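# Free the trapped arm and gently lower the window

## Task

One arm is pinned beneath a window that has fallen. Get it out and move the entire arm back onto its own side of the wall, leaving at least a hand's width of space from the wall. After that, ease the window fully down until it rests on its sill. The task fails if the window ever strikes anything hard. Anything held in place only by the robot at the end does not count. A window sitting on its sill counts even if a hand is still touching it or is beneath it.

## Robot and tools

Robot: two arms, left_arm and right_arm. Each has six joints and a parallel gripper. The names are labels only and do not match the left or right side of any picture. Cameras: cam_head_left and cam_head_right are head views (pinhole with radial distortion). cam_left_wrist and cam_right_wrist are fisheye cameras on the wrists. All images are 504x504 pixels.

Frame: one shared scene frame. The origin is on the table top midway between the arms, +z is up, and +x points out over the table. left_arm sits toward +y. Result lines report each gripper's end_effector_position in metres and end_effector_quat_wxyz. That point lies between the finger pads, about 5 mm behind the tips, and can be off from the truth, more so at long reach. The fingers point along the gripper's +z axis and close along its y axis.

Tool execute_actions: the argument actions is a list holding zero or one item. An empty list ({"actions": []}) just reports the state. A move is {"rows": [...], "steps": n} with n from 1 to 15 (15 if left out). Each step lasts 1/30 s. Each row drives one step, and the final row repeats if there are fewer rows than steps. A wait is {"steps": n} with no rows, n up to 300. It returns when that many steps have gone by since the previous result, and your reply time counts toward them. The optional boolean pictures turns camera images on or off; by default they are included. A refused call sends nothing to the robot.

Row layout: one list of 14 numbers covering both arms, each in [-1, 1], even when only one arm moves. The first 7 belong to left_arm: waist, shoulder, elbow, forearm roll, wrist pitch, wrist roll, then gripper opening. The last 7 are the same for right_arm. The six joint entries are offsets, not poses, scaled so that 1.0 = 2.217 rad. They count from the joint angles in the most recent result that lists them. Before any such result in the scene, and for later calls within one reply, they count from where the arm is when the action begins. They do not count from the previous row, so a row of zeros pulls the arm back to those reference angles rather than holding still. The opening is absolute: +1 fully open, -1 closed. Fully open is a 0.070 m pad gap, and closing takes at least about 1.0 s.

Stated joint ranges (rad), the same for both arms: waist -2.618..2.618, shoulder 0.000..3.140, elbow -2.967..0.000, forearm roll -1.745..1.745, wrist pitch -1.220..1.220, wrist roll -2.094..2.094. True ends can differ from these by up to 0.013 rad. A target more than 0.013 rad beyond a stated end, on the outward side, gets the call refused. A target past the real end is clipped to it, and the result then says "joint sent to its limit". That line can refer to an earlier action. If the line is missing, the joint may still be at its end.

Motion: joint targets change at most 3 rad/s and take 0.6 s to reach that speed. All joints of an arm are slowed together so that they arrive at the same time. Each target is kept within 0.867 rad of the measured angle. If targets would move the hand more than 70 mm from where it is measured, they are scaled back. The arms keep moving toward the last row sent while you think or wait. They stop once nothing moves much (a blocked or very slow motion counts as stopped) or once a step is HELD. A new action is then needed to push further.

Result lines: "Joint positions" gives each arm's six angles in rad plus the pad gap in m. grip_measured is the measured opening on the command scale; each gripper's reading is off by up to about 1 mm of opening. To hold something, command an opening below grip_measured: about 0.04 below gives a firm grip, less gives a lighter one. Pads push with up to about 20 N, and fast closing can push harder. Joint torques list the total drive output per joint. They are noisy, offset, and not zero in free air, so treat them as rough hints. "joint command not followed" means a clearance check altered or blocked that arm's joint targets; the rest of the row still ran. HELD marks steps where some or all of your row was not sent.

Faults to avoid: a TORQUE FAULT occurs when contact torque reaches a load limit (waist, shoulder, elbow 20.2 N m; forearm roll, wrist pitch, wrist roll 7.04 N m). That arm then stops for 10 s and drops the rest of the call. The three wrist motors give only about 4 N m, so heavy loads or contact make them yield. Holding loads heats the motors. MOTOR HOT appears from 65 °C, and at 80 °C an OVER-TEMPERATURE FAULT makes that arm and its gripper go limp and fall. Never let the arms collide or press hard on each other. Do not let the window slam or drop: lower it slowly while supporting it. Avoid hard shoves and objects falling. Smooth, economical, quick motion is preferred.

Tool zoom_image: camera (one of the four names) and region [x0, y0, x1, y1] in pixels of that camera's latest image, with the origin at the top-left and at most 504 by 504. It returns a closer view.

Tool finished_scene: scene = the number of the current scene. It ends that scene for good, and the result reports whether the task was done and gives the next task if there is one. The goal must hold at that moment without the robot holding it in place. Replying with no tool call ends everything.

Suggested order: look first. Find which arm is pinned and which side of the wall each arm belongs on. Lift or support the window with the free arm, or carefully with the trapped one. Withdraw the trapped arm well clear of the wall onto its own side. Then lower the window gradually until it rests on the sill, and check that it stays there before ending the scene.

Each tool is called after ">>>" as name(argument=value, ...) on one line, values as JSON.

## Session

>>> execute_actions(actions=[])

Scene clock: 0.00 s of 4375.00 s.
left_arm: end_effector_position=(+0.4214, +0.0511, +0.2485) grip_measured=+0.99 end_effector_quat_wxyz=(+0.685, +0.274, +0.652, -0.176) | right_arm: end_effector_position=(+0.3076, -0.3478, +0.1802) grip_measured=+1.00 end_effector_quat_wxyz=(+0.342, +0.017, +0.939, -0.000)
Joint positions: left_arm=[-0.706  1.605 -0.764  0.109 -0.757  0.067  0.069] | right_arm=[ 0.002  1.034 -0.718  0.011  0.644  0.     0.07 ]
Joint torques (N m, as the arm reports them, + toward a larger angle): no reading

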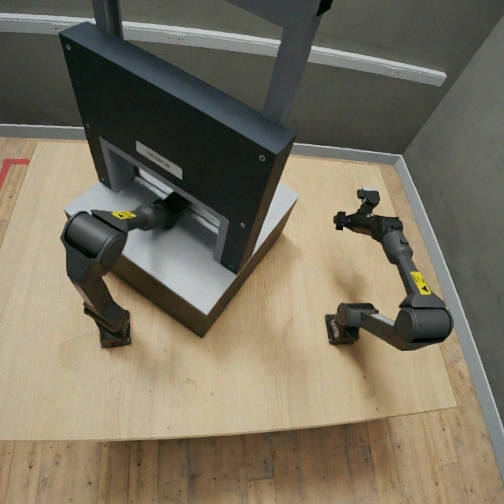

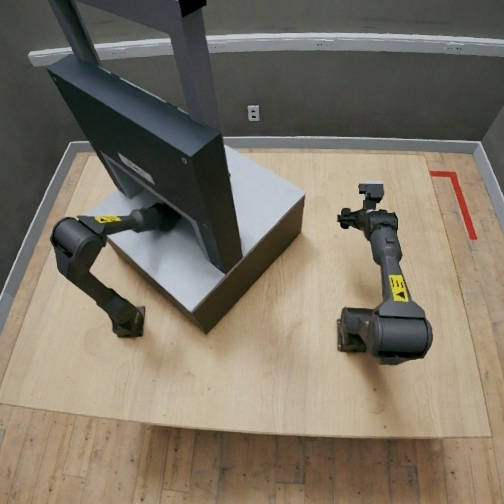

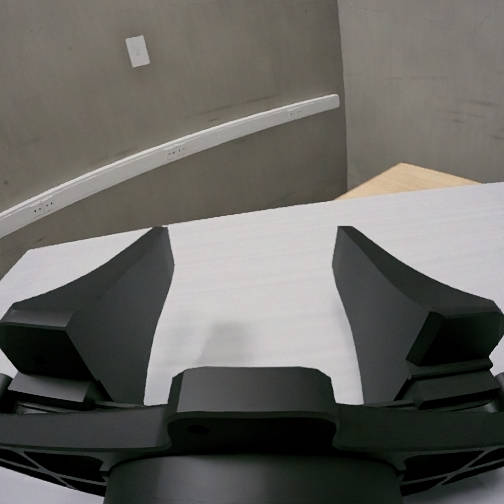

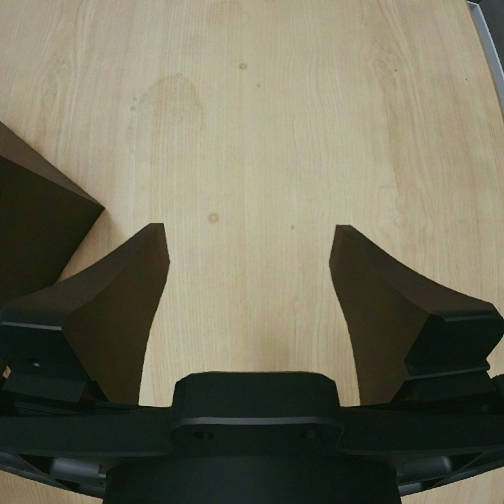

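>>> zoom_image(camera="cam_head_right", region=[40, 40, 320, 340])

Region (40, 40, 320, 340) of cam_head_right's 504x504 image, scaled by 1.680, with more detail than that image has; it fills the left 470 columns of this view, and the rest is white.

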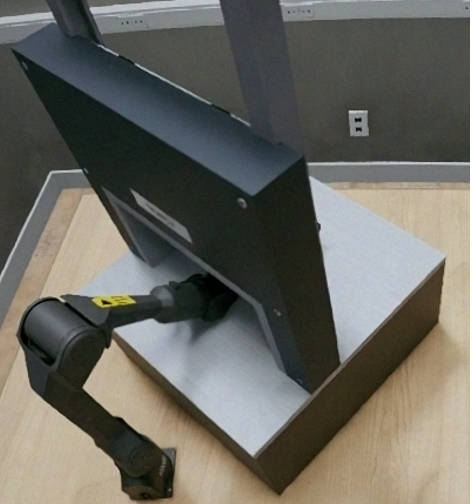

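>>> execute_actions(actions=[])

Scene clock: 29.93 s of 4375.00 s.
left_arm: end_effector_position=(+0.4214, +0.0511, +0.2485) grip_measured=+0.99 end_effector_quat_wxyz=(+0.685, +0.274, +0.652, -0.176) | right_arm: end_effector_position=(+0.3076, -0.3478, +0.1802) grip_measured=+1.00 end_effector_quat_wxyz=(+0.342, +0.017, +0.939, -0.000)
Joint positions: left_arm=[-0.706  1.604 -0.764  0.109 -0.756  0.067  0.069] | right_arm=[ 0.002  1.034 -0.718  0.011  0.644  0.     0.07 ]
Joint torques (N m, as the arm reports them, + toward a larger angle): left_arm=[ 0.98 -7.32 -7.49 -0.41 -1.47  0.08] | right_arm=[ 0.26 -2.82 -3.85  0.03 -0.53  0.14]
Steps of this call (steps 1 to 90: nothing new was sent; then 26.93 s passed at rest). Readings (joint positions):
1: left_arm=[-0.706 1.605 -0.764 0.109 -0.757 0.067] | right_arm=[0.002 1.034 -0.718 0.011 0.644 0.000]
2: left_arm=[-0.706 1.605 -0.764 0.109 -0.757 0.067] | right_arm=[0.002 1.034 -0.718 0.011 0.644 0.000]
4: left_arm=[-0.706 1.604 -0.764 0.109 -0.756 0.067] | right_arm=[0.002 1.034 -0.718 0.011 0.644 0.000]
8: left_arm=[-0.706 1.604 -0.764 0.109 -0.756 0.067] | right_arm=[0.002 1.034 -0.718 0.011 0.644 0.000]
90: the state above

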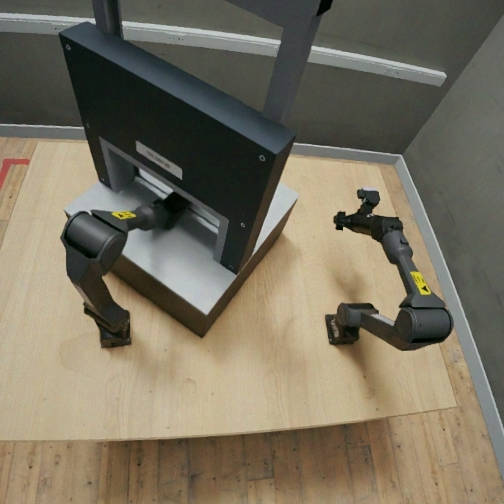

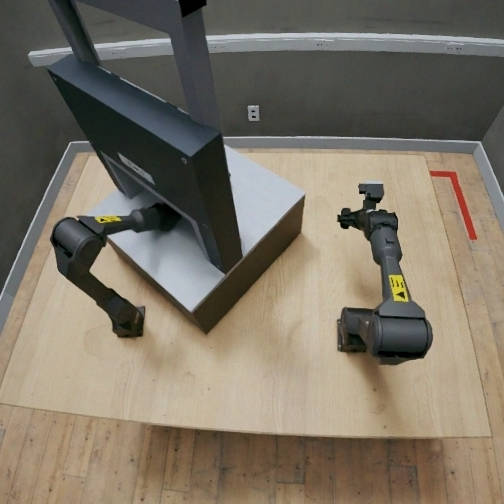

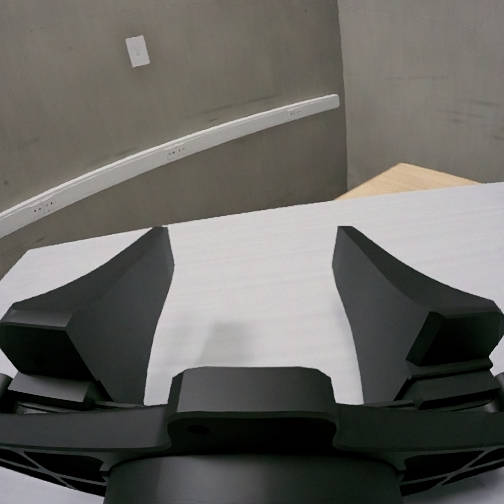

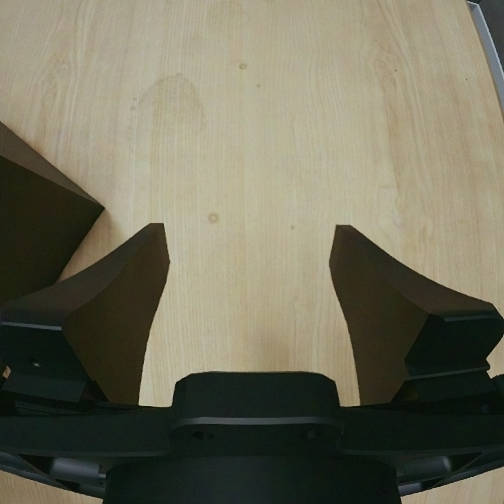

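>>> execute_actions(actions=[{"rows": [[0,0,0,0,0,0,1, 0.135,0.210,-0.312,0.672,-0.133,-0.541,1]], "steps": 15}], pictures=false)

>>> execute_actions(actions=[{"steps": 30}])

Scene clock: 43.97 s of 4375.00 s.
left_arm: end_effector_position=(+0.4214, +0.0511, +0.2485) grip_measured=+0.99 end_effector_quat_wxyz=(+0.685, +0.274, +0.652, -0.176) | right_arm: end_effector_position=(+0.3962, -0.2506, +0.2733) grip_measured=+1.00 end_effector_quat_wxyz=(+0.466, -0.118, +0.869, +0.118)
Joint positions: left_arm=[-0.706  1.604 -0.764  0.109 -0.756  0.067  0.069] | right_arm=[ 0.136  1.242 -1.028  0.494  0.512 -0.478  0.07 ]
Joint torques (N m, as the arm reports them, + toward a larger angle): left_arm=[ 1.07 -7.28 -6.86 -0.4  -1.56  0.08] | right_arm=[ 0.82 -4.82 -4.71  0.66 -0.69  0.17]
Steps of this call (steps 1 to 90: nothing new was sent; then 10.53 s passed at rest; steps 91 to 105: all 15 steps of this action). Readings (joint positions):
91: left_arm=[-0.706 1.604 -0.764 0.109 -0.756 0.067] | right_arm=[0.002 1.034 -0.719 0.011 0.644 -0.000]
92: left_arm=[-0.706 1.604 -0.764 0.109 -0.756 0.067] | right_arm=[0.004 1.037 -0.722 0.017 0.643 -0.006]
94: left_arm=[-0.706 1.604 -0.764 0.109 -0.756 0.067] | right_arm=[0.014 1.053 -0.746 0.049 0.633 -0.038]
98: left_arm=[-0.706 1.604 -0.764 0.109 -0.756 0.067] | right_arm=[0.057 1.119 -0.846 0.178 0.590 -0.168]
105: the state above

Scene clock: 44.97 s of 4375.00 s.
left_arm: end_effector_position=(+0.4214, +0.0511, +0.2485) grip_measured=+0.99 end_effector_quat_wxyz=(+0.685, +0.274, +0.652, -0.176) | right_arm: end_effector_position=(+0.4671, -0.1405, +0.4231) grip_measured=+1.00 end_effector_quat_wxyz=(+0.625, -0.112, +0.708, +0.311)
Joint positions: left_arm=[-0.706  1.604 -0.764  0.109 -0.756  0.067  0.069] | right_arm=[ 0.302  1.499 -1.41   1.5    0.349 -1.199  0.07 ]
Joint torques (N m, as the arm reports them, + toward a larger angle): left_arm=[ 1.07 -7.27 -7.02 -0.4  -1.56  0.08] | right_arm=[ 0.55 -8.26 -4.56  0.46 -0.11  0.23]
Steps of this call (steps 1 to 30: the robot went on to your last target). Readings (joint positions):
1: left_arm=[-0.706 1.604 -0.764 0.109 -0.756 0.067] | right_arm=[0.146 1.257 -1.051 0.544 0.503 -0.521]
2: left_arm=[-0.706 1.604 -0.764 0.109 -0.756 0.067] | right_arm=[0.155 1.272 -1.073 0.595 0.493 -0.563]
4: left_arm=[-0.706 1.604 -0.764 0.109 -0.756 0.067] | right_arm=[0.173 1.300 -1.114 0.701 0.475 -0.641]
8: left_arm=[-0.706 1.604 -0.764 0.109 -0.756 0.067] | right_arm=[0.209 1.356 -1.197 0.925 0.440 -0.797]
30: the state above

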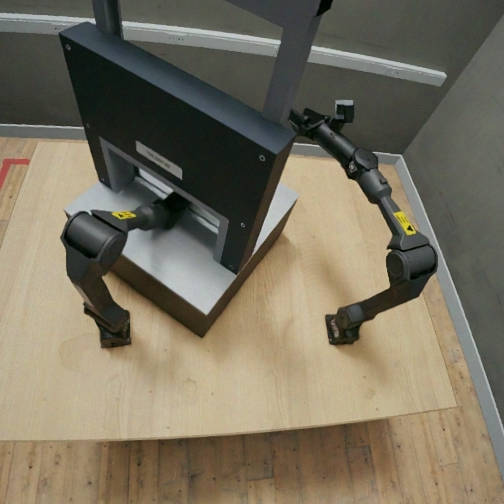

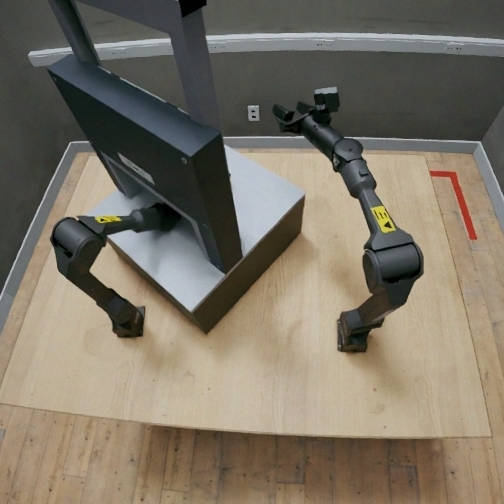

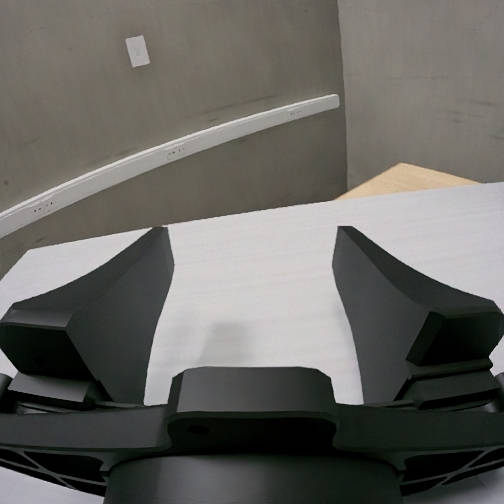

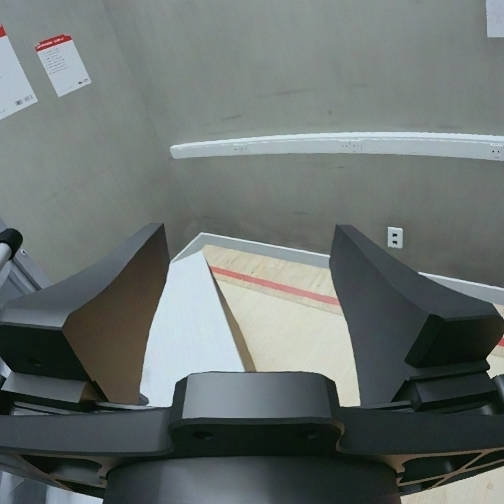

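>>> execute_actions(actions=[{"rows": [[0,0,0,0,0,0,1, 0.135,0,0.063,0,0,0,1]], "steps": 15}], pictures=false)

>>> execute_actions(actions=[{"steps": 20}])

Scene clock: 50.23 s of 4375.00 s.
left_arm: end_effector_position=(+0.4214, +0.0511, +0.2485) grip_measured=+0.99 end_effector_quat_wxyz=(+0.685, +0.274, +0.652, -0.176) | right_arm: end_effector_position=(+0.3852, -0.0198, +0.3588) grip_measured=+1.00 end_effector_quat_wxyz=(+0.520, -0.215, +0.730, +0.388)
Joint positions: left_arm=[-0.706  1.604 -0.764  0.109 -0.756  0.067  0.069] | right_arm=[ 0.604  1.499 -1.269  1.5    0.35  -1.199  0.07 ]
Joint torques (N m, as the arm reports them, + toward a larger angle): left_arm=[ 1.06 -7.21 -7.47 -0.4  -1.56  0.09] | right_arm=[-1.58 -7.94 -3.96  0.37 -0.06  0.19]
Steps of this call (steps 1 to 15: the robot went on to your last target; steps 16 to 90: nothing new was sent; then 1.77 s passed at rest; steps 91 to 105: all 15 steps of this action). Readings (joint positions):
91: left_arm=[-0.706 1.604 -0.764 0.109 -0.756 0.067] | right_arm=[0.302 1.499 -1.410 1.500 0.349 -1.199]
92: left_arm=[-0.706 1.604 -0.764 0.109 -0.756 0.067] | right_arm=[0.307 1.499 -1.408 1.501 0.349 -1.199]
94: left_arm=[-0.706 1.604 -0.764 0.109 -0.756 0.067] | right_arm=[0.336 1.499 -1.394 1.501 0.349 -1.199]
98: left_arm=[-0.706 1.604 -0.764 0.109 -0.756 0.067] | right_arm=[0.458 1.499 -1.337 1.501 0.349 -1.199]
105: the state above

Scene clock: 50.90 s of 4375.00 s.
left_arm: end_effector_position=(+0.4214, +0.0511, +0.2485) grip_measured=+0.99 end_effector_quat_wxyz=(+0.685, +0.274, +0.652, -0.176) | right_arm: end_effector_position=(+0.3865, -0.0210, +0.3589) grip_measured=+1.00 end_effector_quat_wxyz=(+0.521, -0.213, +0.730, +0.387)
Joint positions: left_arm=[-0.706  1.604 -0.764  0.109 -0.756  0.067  0.069] | right_arm=[ 0.601  1.499 -1.27   1.5    0.349 -1.199  0.07 ]
Joint torques (N m, as the arm reports them, + toward a larger angle): left_arm=[ 1.05 -7.21 -7.49 -0.4  -1.56  0.09] | right_arm=[-0.58 -7.35 -4.96  0.31 -0.11  0.09]
Steps of this call (steps 1 to 15: the robot went on to your last target; steps 16 to 20: nothing new was sent). Readings (joint positions):
1: left_arm=[-0.706 1.604 -0.764 0.109 -0.756 0.067] | right_arm=[0.604 1.499 -1.269 1.500 0.350 -1.199]
2: left_arm=[-0.706 1.604 -0.764 0.109 -0.756 0.067] | right_arm=[0.603 1.499 -1.269 1.500 0.350 -1.199]
4: left_arm=[-0.706 1.604 -0.764 0.109 -0.756 0.067] | right_arm=[0.602 1.499 -1.269 1.500 0.350 -1.199]
8: left_arm=[-0.706 1.604 -0.764 0.109 -0.756 0.067] | right_arm=[0.601 1.499 -1.269 1.500 0.350 -1.199]
20: the state above
All arms were judged still, so your last target was given up. Only a new action makes them travel on or press farther. Fingers that are still opening or closing keep moving.

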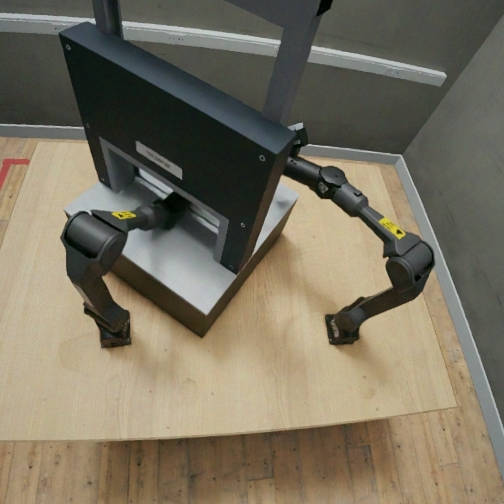

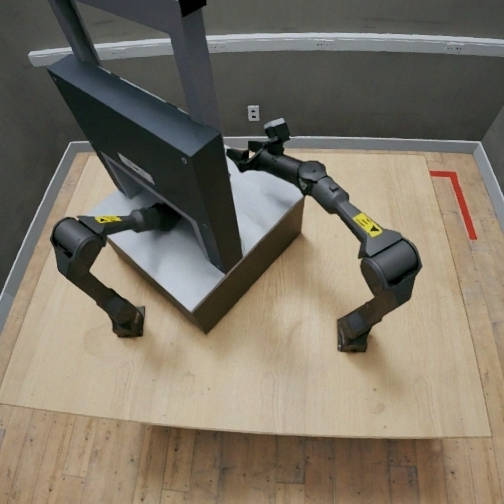

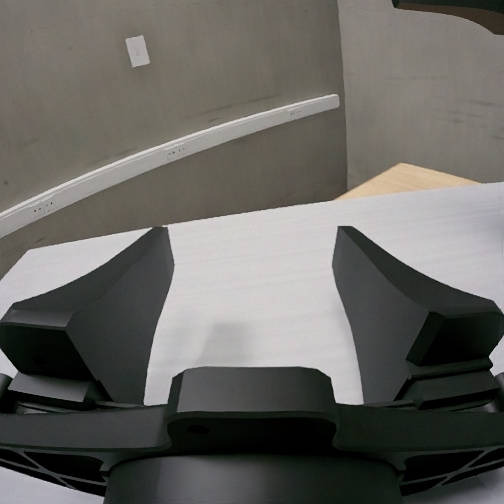

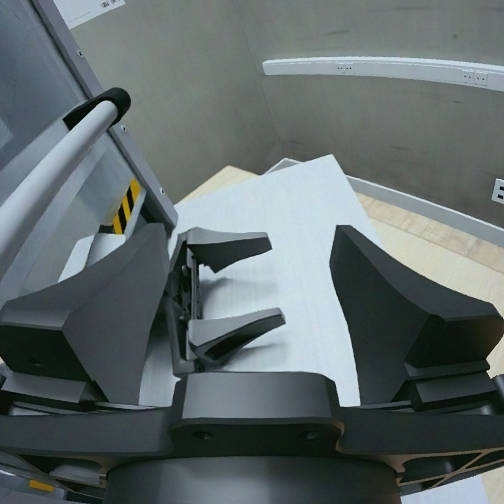

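>>> execute_actions(actions=[{"rows": [[0,0,0,0,0,0,1, 0,-0.123,0.121,0,0,0,1]], "steps": 15}], pictures=false)

>>> execute_actions(actions=[{"steps": 20}])

Scene clock: 62.50 s of 4375.00 s.
left_arm: end_effector_position=(+0.4214, +0.0511, +0.2485) grip_measured=+0.99 end_effector_quat_wxyz=(+0.685, +0.274, +0.652, -0.176) | right_arm: end_effector_position=(+0.3210, -0.0630, +0.3559) grip_measured=+1.00 end_effector_quat_wxyz=(+0.524, -0.213, +0.728, +0.387)
Joint positions: left_arm=[-0.706  1.604 -0.764  0.109 -0.756  0.067  0.069] | right_arm=[ 0.601  1.224 -1.001  1.5    0.349 -1.199  0.07 ]
Joint torques (N m, as the arm reports them, + toward a larger angle): left_arm=[ 1.08 -7.22 -7.48 -0.4  -1.56  0.08] | right_arm=[-0.47 -4.28 -4.32  0.33  0.02  0.06]
Steps of this call (steps 1 to 90: nothing new was sent; then 8.10 s passed at rest; steps 91 to 105: all 15 steps of this action). Readings (joint positions):
91: left_arm=[-0.706 1.604 -0.764 0.109 -0.756 0.067] | right_arm=[0.601 1.499 -1.270 1.500 0.349 -1.199]
92: left_arm=[-0.706 1.604 -0.764 0.109 -0.756 0.067] | right_arm=[0.601 1.494 -1.266 1.500 0.349 -1.199]
94: left_arm=[-0.706 1.604 -0.764 0.109 -0.756 0.067] | right_arm=[0.601 1.465 -1.236 1.500 0.349 -1.199]
98: left_arm=[-0.706 1.604 -0.764 0.109 -0.756 0.067] | right_arm=[0.601 1.336 -1.109 1.500 0.349 -1.199]
105: the state above

Scene clock: 63.17 s of 4375.00 s.
left_arm: end_effector_position=(+0.4214, +0.0511, +0.2485) grip_measured=+0.99 end_effector_quat_wxyz=(+0.685, +0.274, +0.652, -0.176) | right_arm: end_effector_position=(+0.3216, -0.0626, +0.3553) grip_measured=+1.00 end_effector_quat_wxyz=(+0.523, -0.213, +0.729, +0.387)
Joint positions: left_arm=[-0.706  1.604 -0.764  0.109 -0.756  0.067  0.069] | right_arm=[ 0.601  1.227 -1.002  1.5    0.349 -1.199  0.07 ]
Joint torques (N m, as the arm reports them, + toward a larger angle): left_arm=[ 1.07 -7.21 -7.48 -0.4  -1.56  0.09] | right_arm=[-0.29 -4.52 -5.34  0.36  0.21  0.16]
Steps of this call (steps 1 to 15: the robot went on to your last target; steps 16 to 20: nothing new was sent). Readings (joint positions):
1: left_arm=[-0.706 1.604 -0.764 0.109 -0.756 0.067] | right_arm=[0.601 1.225 -1.001 1.500 0.349 -1.199]
2: left_arm=[-0.706 1.604 -0.764 0.109 -0.756 0.067] | right_arm=[0.601 1.226 -1.001 1.500 0.349 -1.199]
4: left_arm=[-0.706 1.604 -0.764 0.109 -0.756 0.067] | right_arm=[0.601 1.226 -1.001 1.500 0.349 -1.199]
8: left_arm=[-0.706 1.604 -0.764 0.109 -0.756 0.067] | right_arm=[0.601 1.227 -1.001 1.500 0.349 -1.199]
20: the state above
All arms were judged still, so your last target was given up. Only a new action makes them travel on or press farther. Fingers that are still opening or closing keep moving.

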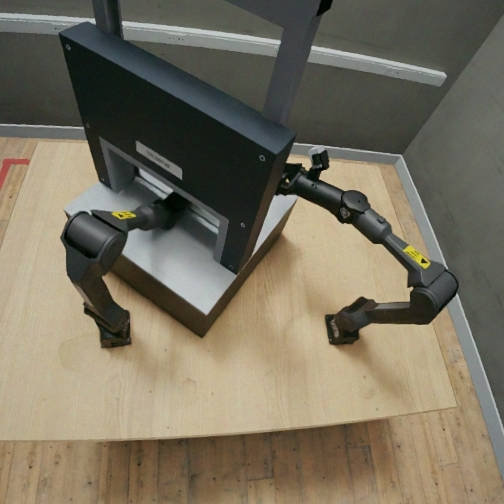

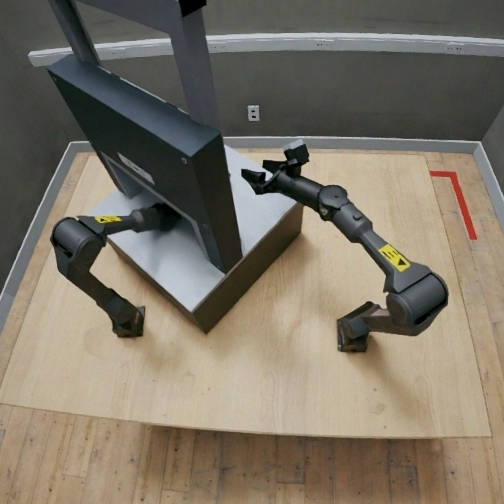

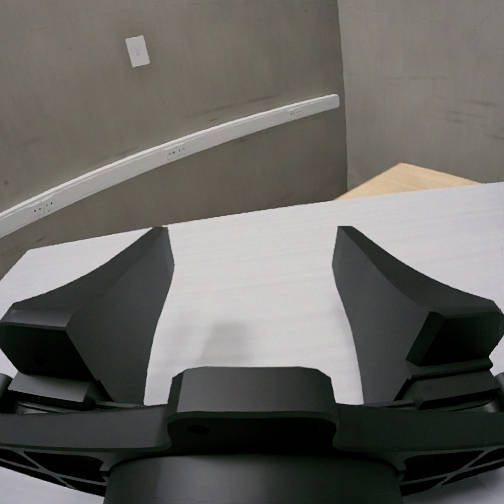

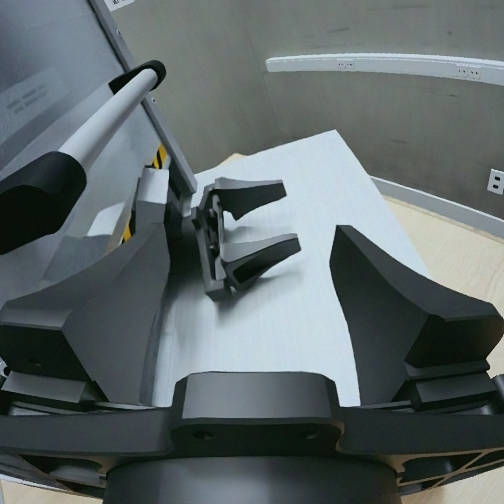

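>>> execute_actions(actions=[{"rows": [[0,0,0,0,0,0,1, 0,0.117,-0.041,0,0,0,1]], "steps": 15}], pictures=false)

>>> execute_actions(actions=[{"steps": 20}])

Scene clock: 93.17 s of 4375.00 s.
left_arm: end_effector_position=(+0.4214, +0.0511, +0.2485) grip_measured=+0.99 end_effector_quat_wxyz=(+0.685, +0.274, +0.652, -0.176) | right_arm: end_effector_position=(+0.3719, -0.0303, +0.2834) grip_measured=+1.00 end_effector_quat_wxyz=(+0.458, -0.209, +0.782, +0.368)
Joint positions: left_arm=[-0.706  1.604 -0.764  0.109 -0.756  0.067  0.069] | right_arm=[ 0.601  1.49  -1.092  1.5    0.35  -1.199  0.07 ]
Joint torques (N m, as the arm reports them, + toward a larger angle): left_arm=[ 1.07 -7.21 -7.49 -0.4  -1.56  0.08] | right_arm=[ 0.31 -8.34 -5.13  0.5   0.04  0.18]
Steps of this call (steps 1 to 90: nothing new was sent; then 26.50 s passed at rest; steps 91 to 105: all 15 steps of this action). Readings (joint positions):
91: left_arm=[-0.706 1.604 -0.764 0.109 -0.756 0.067] | right_arm=[0.601 1.227 -1.002 1.500 0.350 -1.199]
92: left_arm=[-0.706 1.604 -0.764 0.109 -0.756 0.067] | right_arm=[0.601 1.233 -1.005 1.500 0.350 -1.199]
94: left_arm=[-0.706 1.604 -0.764 0.109 -0.756 0.067] | right_arm=[0.601 1.262 -1.016 1.500 0.350 -1.199]
98: left_arm=[-0.706 1.604 -0.764 0.109 -0.756 0.067] | right_arm=[0.601 1.389 -1.060 1.500 0.350 -1.199]
105: the state above

Scene clock: 93.83 s of 4375.00 s.
left_arm: end_effector_position=(+0.4214, +0.0511, +0.2485) grip_measured=+0.99 end_effector_quat_wxyz=(+0.685, +0.274, +0.652, -0.176) | right_arm: end_effector_position=(+0.3715, -0.0306, +0.2852) grip_measured=+1.00 end_effector_quat_wxyz=(+0.460, -0.209, +0.781, +0.368)
Joint positions: left_arm=[-0.706  1.604 -0.764  0.109 -0.756  0.067  0.069] | right_arm=[ 0.601  1.486 -1.093  1.5    0.349 -1.199  0.07 ]
Joint torques (N m, as the arm reports them, + toward a larger angle): left_arm=[ 1.08 -7.2  -7.5  -0.4  -1.56  0.08] | right_arm=[ 0.31 -8.52 -4.79  0.5  -0.08  0.08]
Steps of this call (steps 1 to 15: the robot went on to your last target; steps 16 to 20: nothing new was sent). Readings (joint positions):
1: left_arm=[-0.706 1.604 -0.764 0.109 -0.756 0.067] | right_arm=[0.601 1.488 -1.093 1.500 0.350 -1.199]
2: left_arm=[-0.706 1.604 -0.764 0.109 -0.756 0.067] | right_arm=[0.601 1.487 -1.093 1.500 0.350 -1.199]
4: left_arm=[-0.706 1.604 -0.764 0.109 -0.756 0.067] | right_arm=[0.601 1.486 -1.093 1.500 0.350 -1.199]
8: left_arm=[-0.706 1.604 -0.764 0.109 -0.756 0.067] | right_arm=[0.601 1.486 -1.093 1.500 0.350 -1.199]
20: the state above
All arms were judged still, so your last target was given up. Only a new action makes them travel on or press farther. Fingers that are still opening or closing keep moving.

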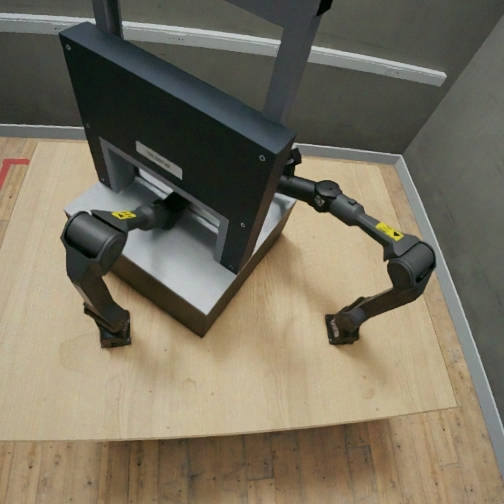

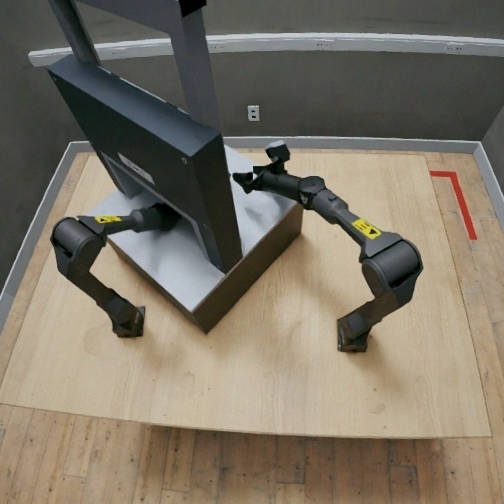

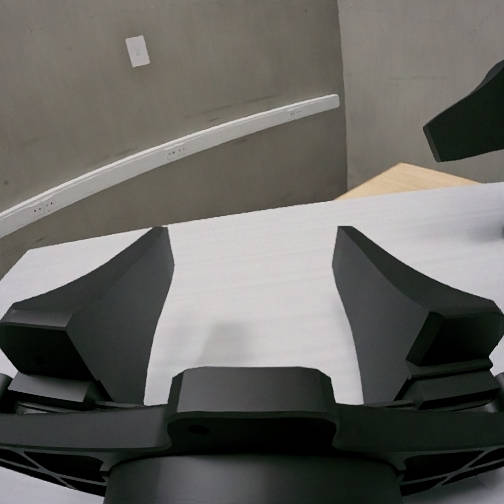

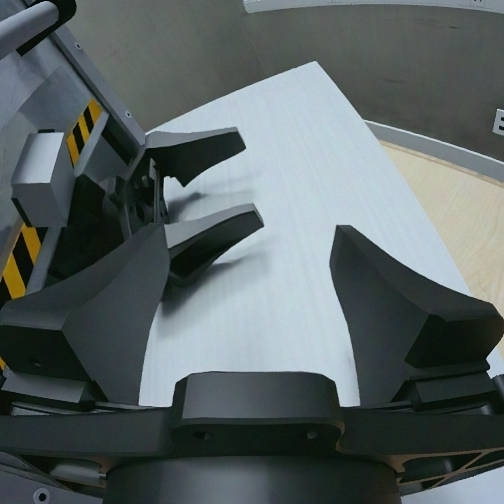

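>>> execute_actions(actions=[{"rows": [[0,0,0,0,0,0,1, 0.004,0,0,0,0,0,1],[0,0,0,0,0,0,1, 0.008,0,0,0,0,0,1],[0,0,0,0,0,0,1, 0.012,0,0,0,0,0,1],[0,0,0,0,0,0,1, 0.016,0,0,0,0,0,1],[0,0,0,0,0,0,1, 0.020,0,0,0,0,0,1],[0,0,0,0,0,0,1, 0.024,0,0,0,0,0,1],[0,0,0,0,0,0,1, 0.028,0,0,0,0,0,1],[0,0,0,0,0,0,1, 0.032,0,0,0,0,0,1],[0,0,0,0,0,0,1, 0.036,0,0,0,0,0,1],[0,0,0,0,0,0,1, 0.040,0,0,0,0,0,1],[0,0,0,0,0,0,1, 0.044,0,0,0,0,0,1]], "steps": 15}])

Scene clock: 103.00 s of 4375.00 s.
left_arm: end_effector_position=(+0.4214, +0.0511, +0.2485) grip_measured=+0.99 end_effector_quat_wxyz=(+0.685, +0.274, +0.652, -0.176) | right_arm: end_effector_position=(+0.3389, +0.0021, +0.2851) grip_measured=+1.00 end_effector_quat_wxyz=(+0.441, -0.248, +0.769, +0.390)
Joint positions: left_arm=[-0.706  1.604 -0.764  0.109 -0.756  0.067  0.069] | right_arm=[ 0.7    1.486 -1.093  1.5    0.35  -1.199  0.07 ]
Joint torques (N m, as the arm reports them, + toward a larger angle): left_arm=[ 1.05 -7.19 -7.49 -0.4  -1.56  0.09] | right_arm=[-0.75 -7.52 -4.06  0.5   0.06  0.09]
Steps of this call (steps 1 to 90: nothing new was sent; then 5.67 s passed at rest; steps 91 to 105: all 15 steps of this action). Readings (joint positions):
91: left_arm=[-0.706 1.604 -0.764 0.109 -0.756 0.067] | right_arm=[0.601 1.486 -1.093 1.500 0.349 -1.199]
92: left_arm=[-0.706 1.604 -0.764 0.109 -0.756 0.067] | right_arm=[0.607 1.486 -1.093 1.500 0.348 -1.199]
94: left_arm=[-0.706 1.604 -0.764 0.109 -0.756 0.067] | right_arm=[0.627 1.486 -1.093 1.500 0.348 -1.199]
98: left_arm=[-0.706 1.604 -0.764 0.109 -0.756 0.067] | right_arm=[0.664 1.486 -1.093 1.500 0.349 -1.199]
105: the state above

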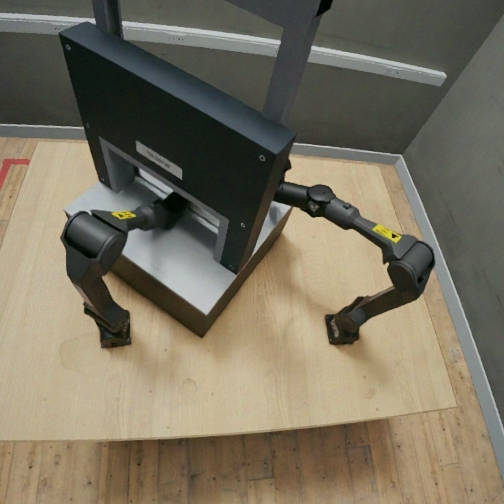

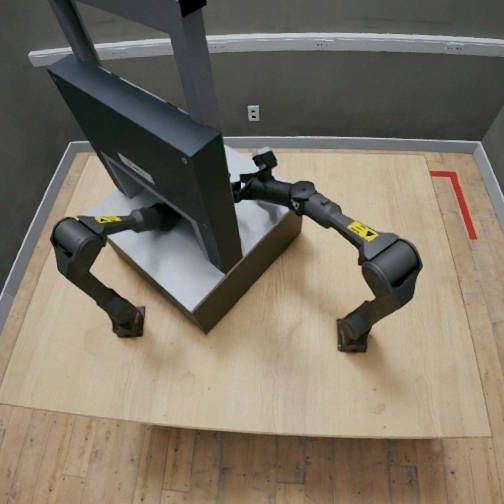

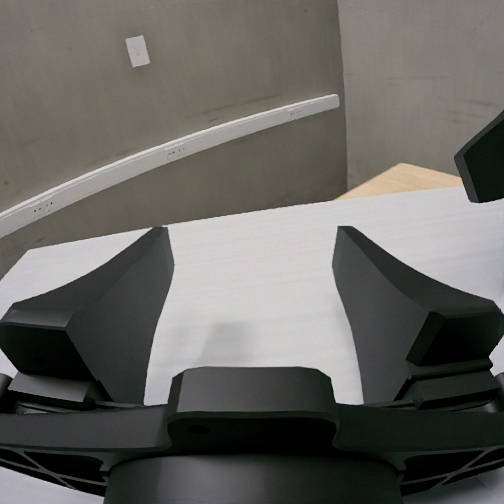

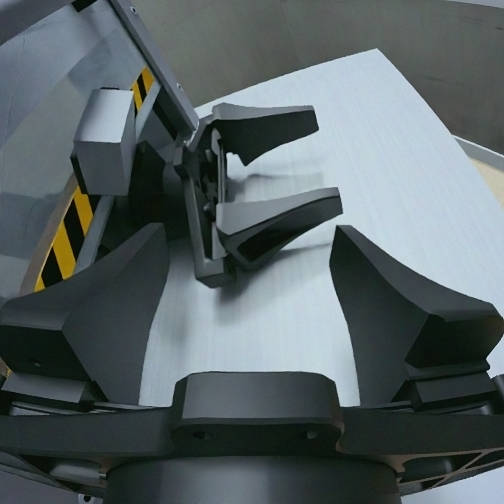

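>>> execute_actions(actions=[{"rows": [[0,0,0,0,0,0,1, 0,0,-0.004,0,0,0,1],[0,0,0,0,0,0,1, 0,0,-0.008,0,0,0,1],[0,0,0,0,0,0,1, 0,0,-0.012,0,0,0,1],[0,0,0,0,0,0,1, 0,0,-0.016,0,0,0,1],[0,0,0,0,0,0,1, 0,0,-0.020,0,0,0,1],[0,0,0,0,0,0,1, 0,0,-0.024,0,0,0,1],[0,0,0,0,0,0,1, 0,0,-0.028,0,0,0,1],[0,0,0,0,0,0,1, 0,0,-0.032,0,0,0,1],[0,0,0,0,0,0,1, 0,0,-0.036,0,0,0,1],[0,0,0,0,0,0,1, 0,0,-0.040,0,0,0,1],[0,0,0,0,0,0,1, 0,0,-0.044,0,0,0,1],[0,0,0,0,0,0,1, 0,0,-0.048,0,0,0,1],[0,0,0,0,0,0,1, 0,0,-0.050,0,0,0,1]], "steps": 15}])

Scene clock: 113.20 s of 4375.00 s.
left_arm: end_effector_position=(+0.4214, +0.0511, +0.2485) grip_measured=+0.99 end_effector_quat_wxyz=(+0.685, +0.274, +0.652, -0.176) | right_arm: end_effector_position=(+0.3477, +0.0086, +0.3362) grip_measured=+1.00 end_effector_quat_wxyz=(+0.483, -0.249, +0.735, +0.406)
Joint positions: left_arm=[-0.706  1.604 -0.764  0.109 -0.756  0.067  0.069] | right_arm=[ 0.7    1.485 -1.206  1.5    0.349 -1.199  0.07 ]
Joint torques (N m, as the arm reports them, + toward a larger angle): left_arm=[ 1.07 -7.19 -7.48 -0.4  -1.56  0.08] | right_arm=[ 1.15 -7.96 -3.86  0.52  0.12  0.15]
Steps of this call (steps 1 to 15: the robot went on to your last target; steps 16 to 90: nothing new was sent; then 6.70 s passed at rest; steps 91 to 105: all 15 steps of this action). Readings (joint positions):
91: left_arm=[-0.706 1.604 -0.764 0.109 -0.756 0.067] | right_arm=[0.698 1.486 -1.093 1.500 0.349 -1.199]
92: left_arm=[-0.706 1.604 -0.764 0.109 -0.756 0.067] | right_arm=[0.699 1.486 -1.098 1.500 0.349 -1.199]
94: left_arm=[-0.706 1.604 -0.764 0.109 -0.756 0.067] | right_arm=[0.699 1.486 -1.119 1.500 0.349 -1.199]
98: left_arm=[-0.706 1.604 -0.764 0.109 -0.756 0.067] | right_arm=[0.699 1.486 -1.156 1.500 0.349 -1.199]
105: the state above

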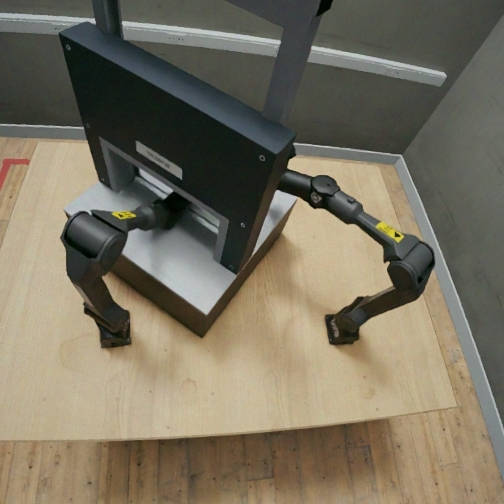

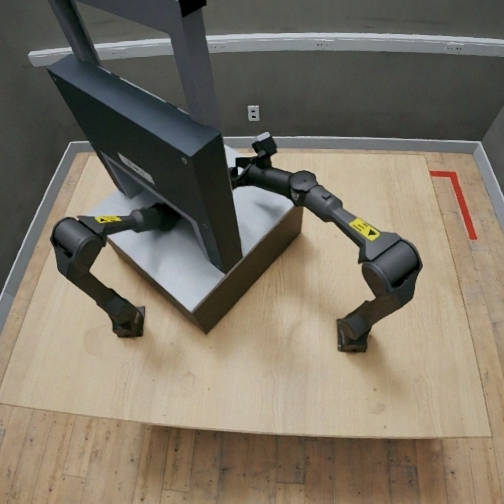

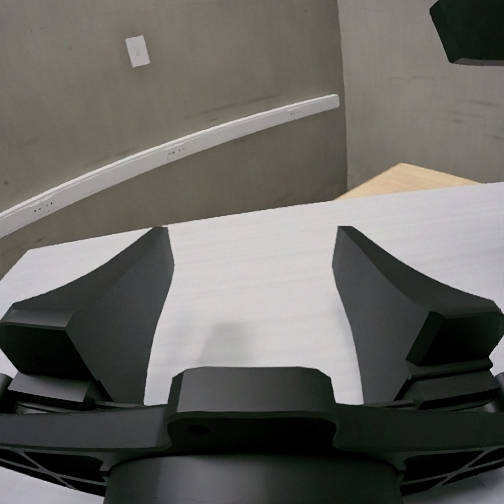

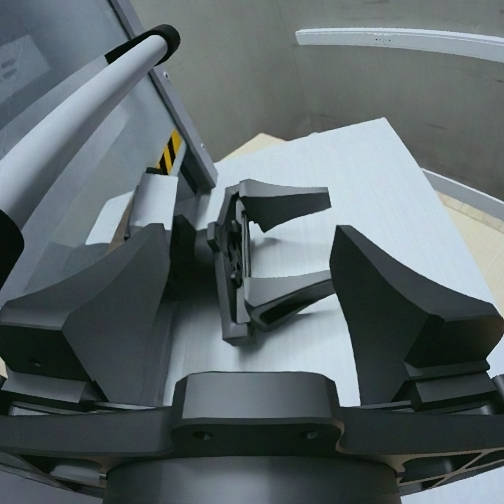

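>>> execute_actions(actions=[{"rows": [[0,0,0,0,0,0,1, 0.002,0,0,0,0,0,1],[0,0,0,0,0,0,1, 0.004,0,0,0,0,0,1],[0,0,0,0,0,0,1, 0.006,0,0,0,0,0,1],[0,0,0,0,0,0,1, 0.008,0,0,0,0,0,1],[0,0,0,0,0,0,1, 0.010,0,0,0,0,0,1],[0,0,0,0,0,0,1, 0.012,0,0,0,0,0,1],[0,0,0,0,0,0,1, 0.014,0,0,0,0,0,1],[0,0,0,0,0,0,1, 0.016,0,0,0,0,0,1],[0,0,0,0,0,0,1, 0.018,0,0,0,0,0,1],[0,0,0,0,0,0,1, 0.020,0,0,0,0,0,1],[0,0,0,0,0,0,1, 0.022,0,0,0,0,0,1],[0,0,0,0,0,0,1, 0.024,0,0,0,0,0,1]], "steps": 15}])

Scene clock: 121.10 s of 4375.00 s.
left_arm: end_effector_position=(+0.4216, +0.0510, +0.2513) grip_measured=+0.99 end_effector_quat_wxyz=(+0.687, +0.273, +0.649, -0.177) | right_arm: end_effector_position=(+0.3309, +0.0244, +0.3325) grip_measured=+1.00 end_effector_quat_wxyz=(+0.471, -0.267, +0.731, +0.415)
Joint positions: left_arm=[-0.706  1.602 -0.767  0.109 -0.759  0.067  0.069] | right_arm=[ 0.75   1.49  -1.203  1.498  0.346 -1.199  0.07 ]
Joint torques (N m, as the arm reports them, + toward a larger angle): left_arm=[ 1.28 -4.96 -4.89 -0.3  -1.03  0.08] | right_arm=[  5.5  -13.58  -6.86   1.25   1.31   0.11]
Steps of this call (steps 1 to 15: the robot went on to your last target; steps 16 to 90: nothing new was sent; then 4.40 s passed at rest; steps 91 to 105: all 15 steps of this action). Readings (joint positions):
91: left_arm=[-0.706 1.604 -0.764 0.109 -0.756 0.067] | right_arm=[0.701 1.486 -1.204 1.500 0.350 -1.199]
92: left_arm=[-0.706 1.604 -0.764 0.109 -0.756 0.067] | right_arm=[0.705 1.486 -1.204 1.500 0.350 -1.199]
94: left_arm=[-0.706 1.604 -0.764 0.109 -0.756 0.067] | right_arm=[0.715 1.486 -1.204 1.500 0.350 -1.199]
98: left_arm=[-0.706 1.604 -0.764 0.109 -0.757 0.067] | right_arm=[0.732 1.487 -1.204 1.500 0.347 -1.199]
105: the state above

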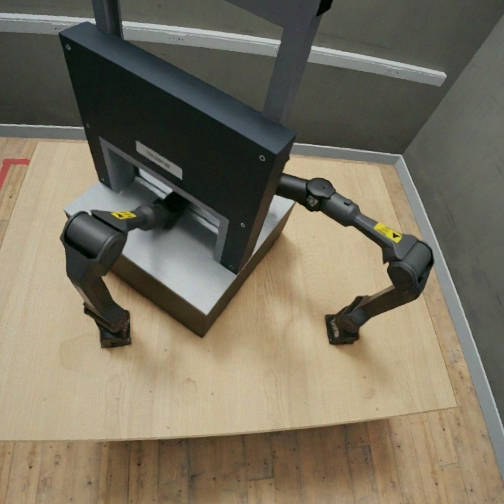

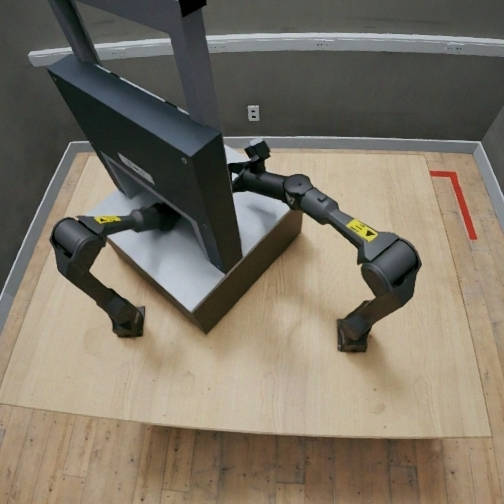

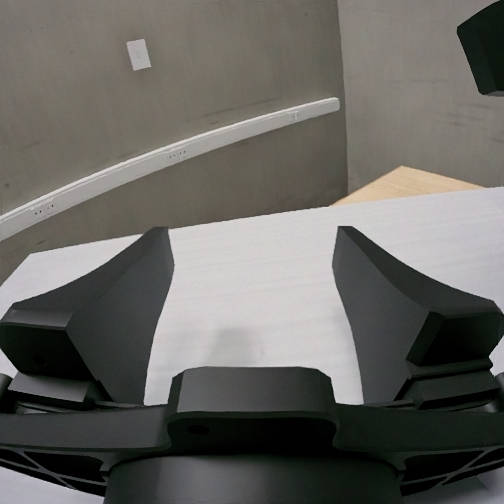

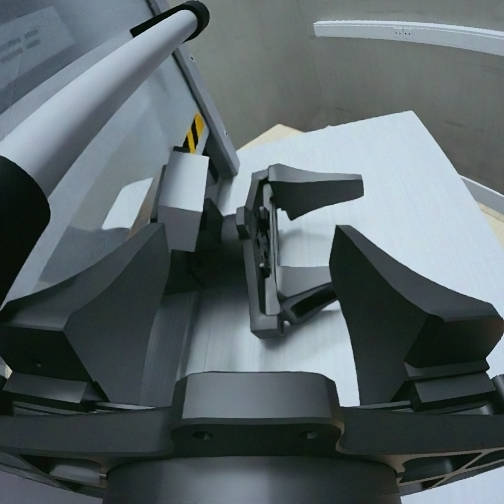

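>>> execute_actions(actions=[{"rows": [[0,0,0,0,0,0,1, 0,0,0.001,0,0,0,1],[0,0,0,0,0,0,1, 0,0,0.002,0,0,0,1],[0,0,0,0,0,0,1, 0,0,0.003,0,0,0,1],[0,0,0,0,0,0,1, 0,0,0.004,0,0,0,1],[0,0,0,0,0,0,1, 0,0,0.005,0,0,0,1],[0,0,0,0,0,0,1, 0,0,0.006,0,0,0,1],[0,0,0,0,0,0,1, 0,0,0.007,0,0,0,1],[0,0,0,0,0,0,1, 0,0,0.008,0,0,0,1],[0,0,0,0,0,0,1, 0,0,0.009,0,0,0,1],[0,0,0,0,0,0,1, 0,0,0.010,0,0,0,1],[0,0,0,0,0,0,1, 0,0,0.011,0,0,0,1],[0,0,0,0,0,0,1, 0,0,0.012,0,0,0,1]], "steps": 15}])

Scene clock: 129.53 s of 4375.00 s.
left_arm: end_effector_position=(+0.4214, +0.0511, +0.2484) grip_measured=+0.99 end_effector_quat_wxyz=(+0.685, +0.274, +0.652, -0.176) | right_arm: end_effector_position=(+0.3292, +0.0225, +0.3231) grip_measured=+1.00 end_effector_quat_wxyz=(+0.464, -0.266, +0.738, +0.412)
Joint positions: left_arm=[-0.706  1.605 -0.764  0.109 -0.756  0.067  0.069] | right_arm=[ 0.75   1.487 -1.178  1.499  0.345 -1.198  0.07 ]
Joint torques (N m, as the arm reports them, + toward a larger angle): left_arm=[ 1.08 -6.88 -7.49 -0.05 -1.58  0.07] | right_arm=[-0.23 -7.39 -3.09  0.27  0.1   0.01]
Steps of this call (steps 1 to 15: the robot went on to your last target; steps 16 to 110: nothing new was sent; then 4.27 s passed at rest; steps 111 to 125: all 15 steps of this action). Readings (joint positions):
111: left_arm=[-0.706 1.604 -0.764 0.109 -0.756 0.067] | right_arm=[0.752 1.486 -1.206 1.500 0.349 -1.199]
112: left_arm=[-0.706 1.604 -0.765 0.109 -0.757 0.067] | right_arm=[0.750 1.488 -1.204 1.500 0.348 -1.199]
114: left_arm=[-0.706 1.604 -0.765 0.109 -0.757 0.067] | right_arm=[0.750 1.489 -1.197 1.498 0.347 -1.198]
118: left_arm=[-0.706 1.604 -0.764 0.109 -0.756 0.067] | right_arm=[0.750 1.488 -1.192 1.501 0.345 -1.197]
125: the state above

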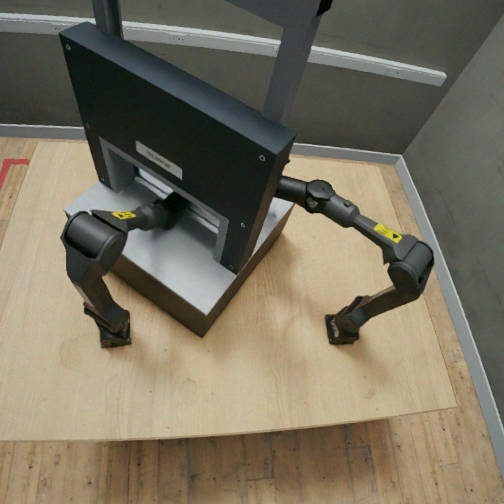

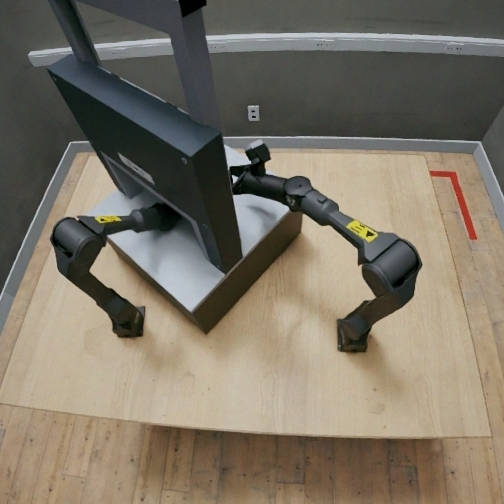

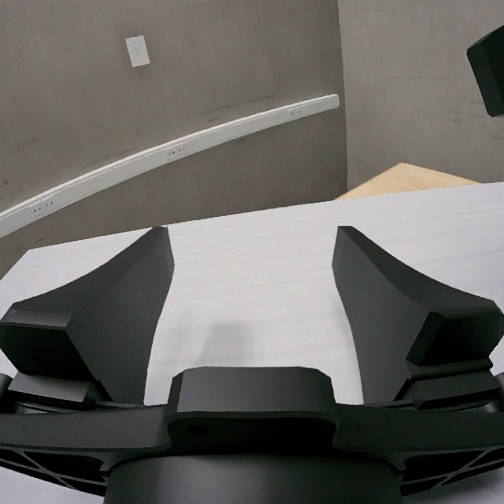

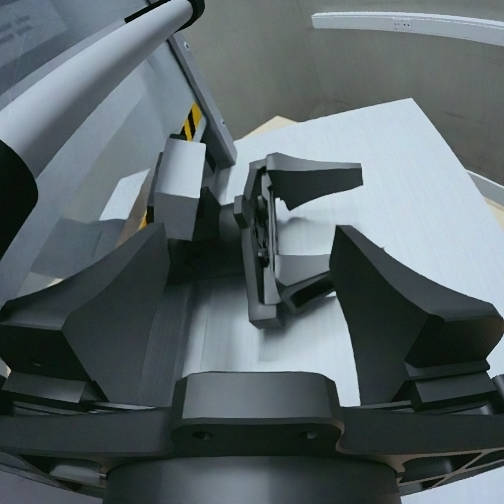

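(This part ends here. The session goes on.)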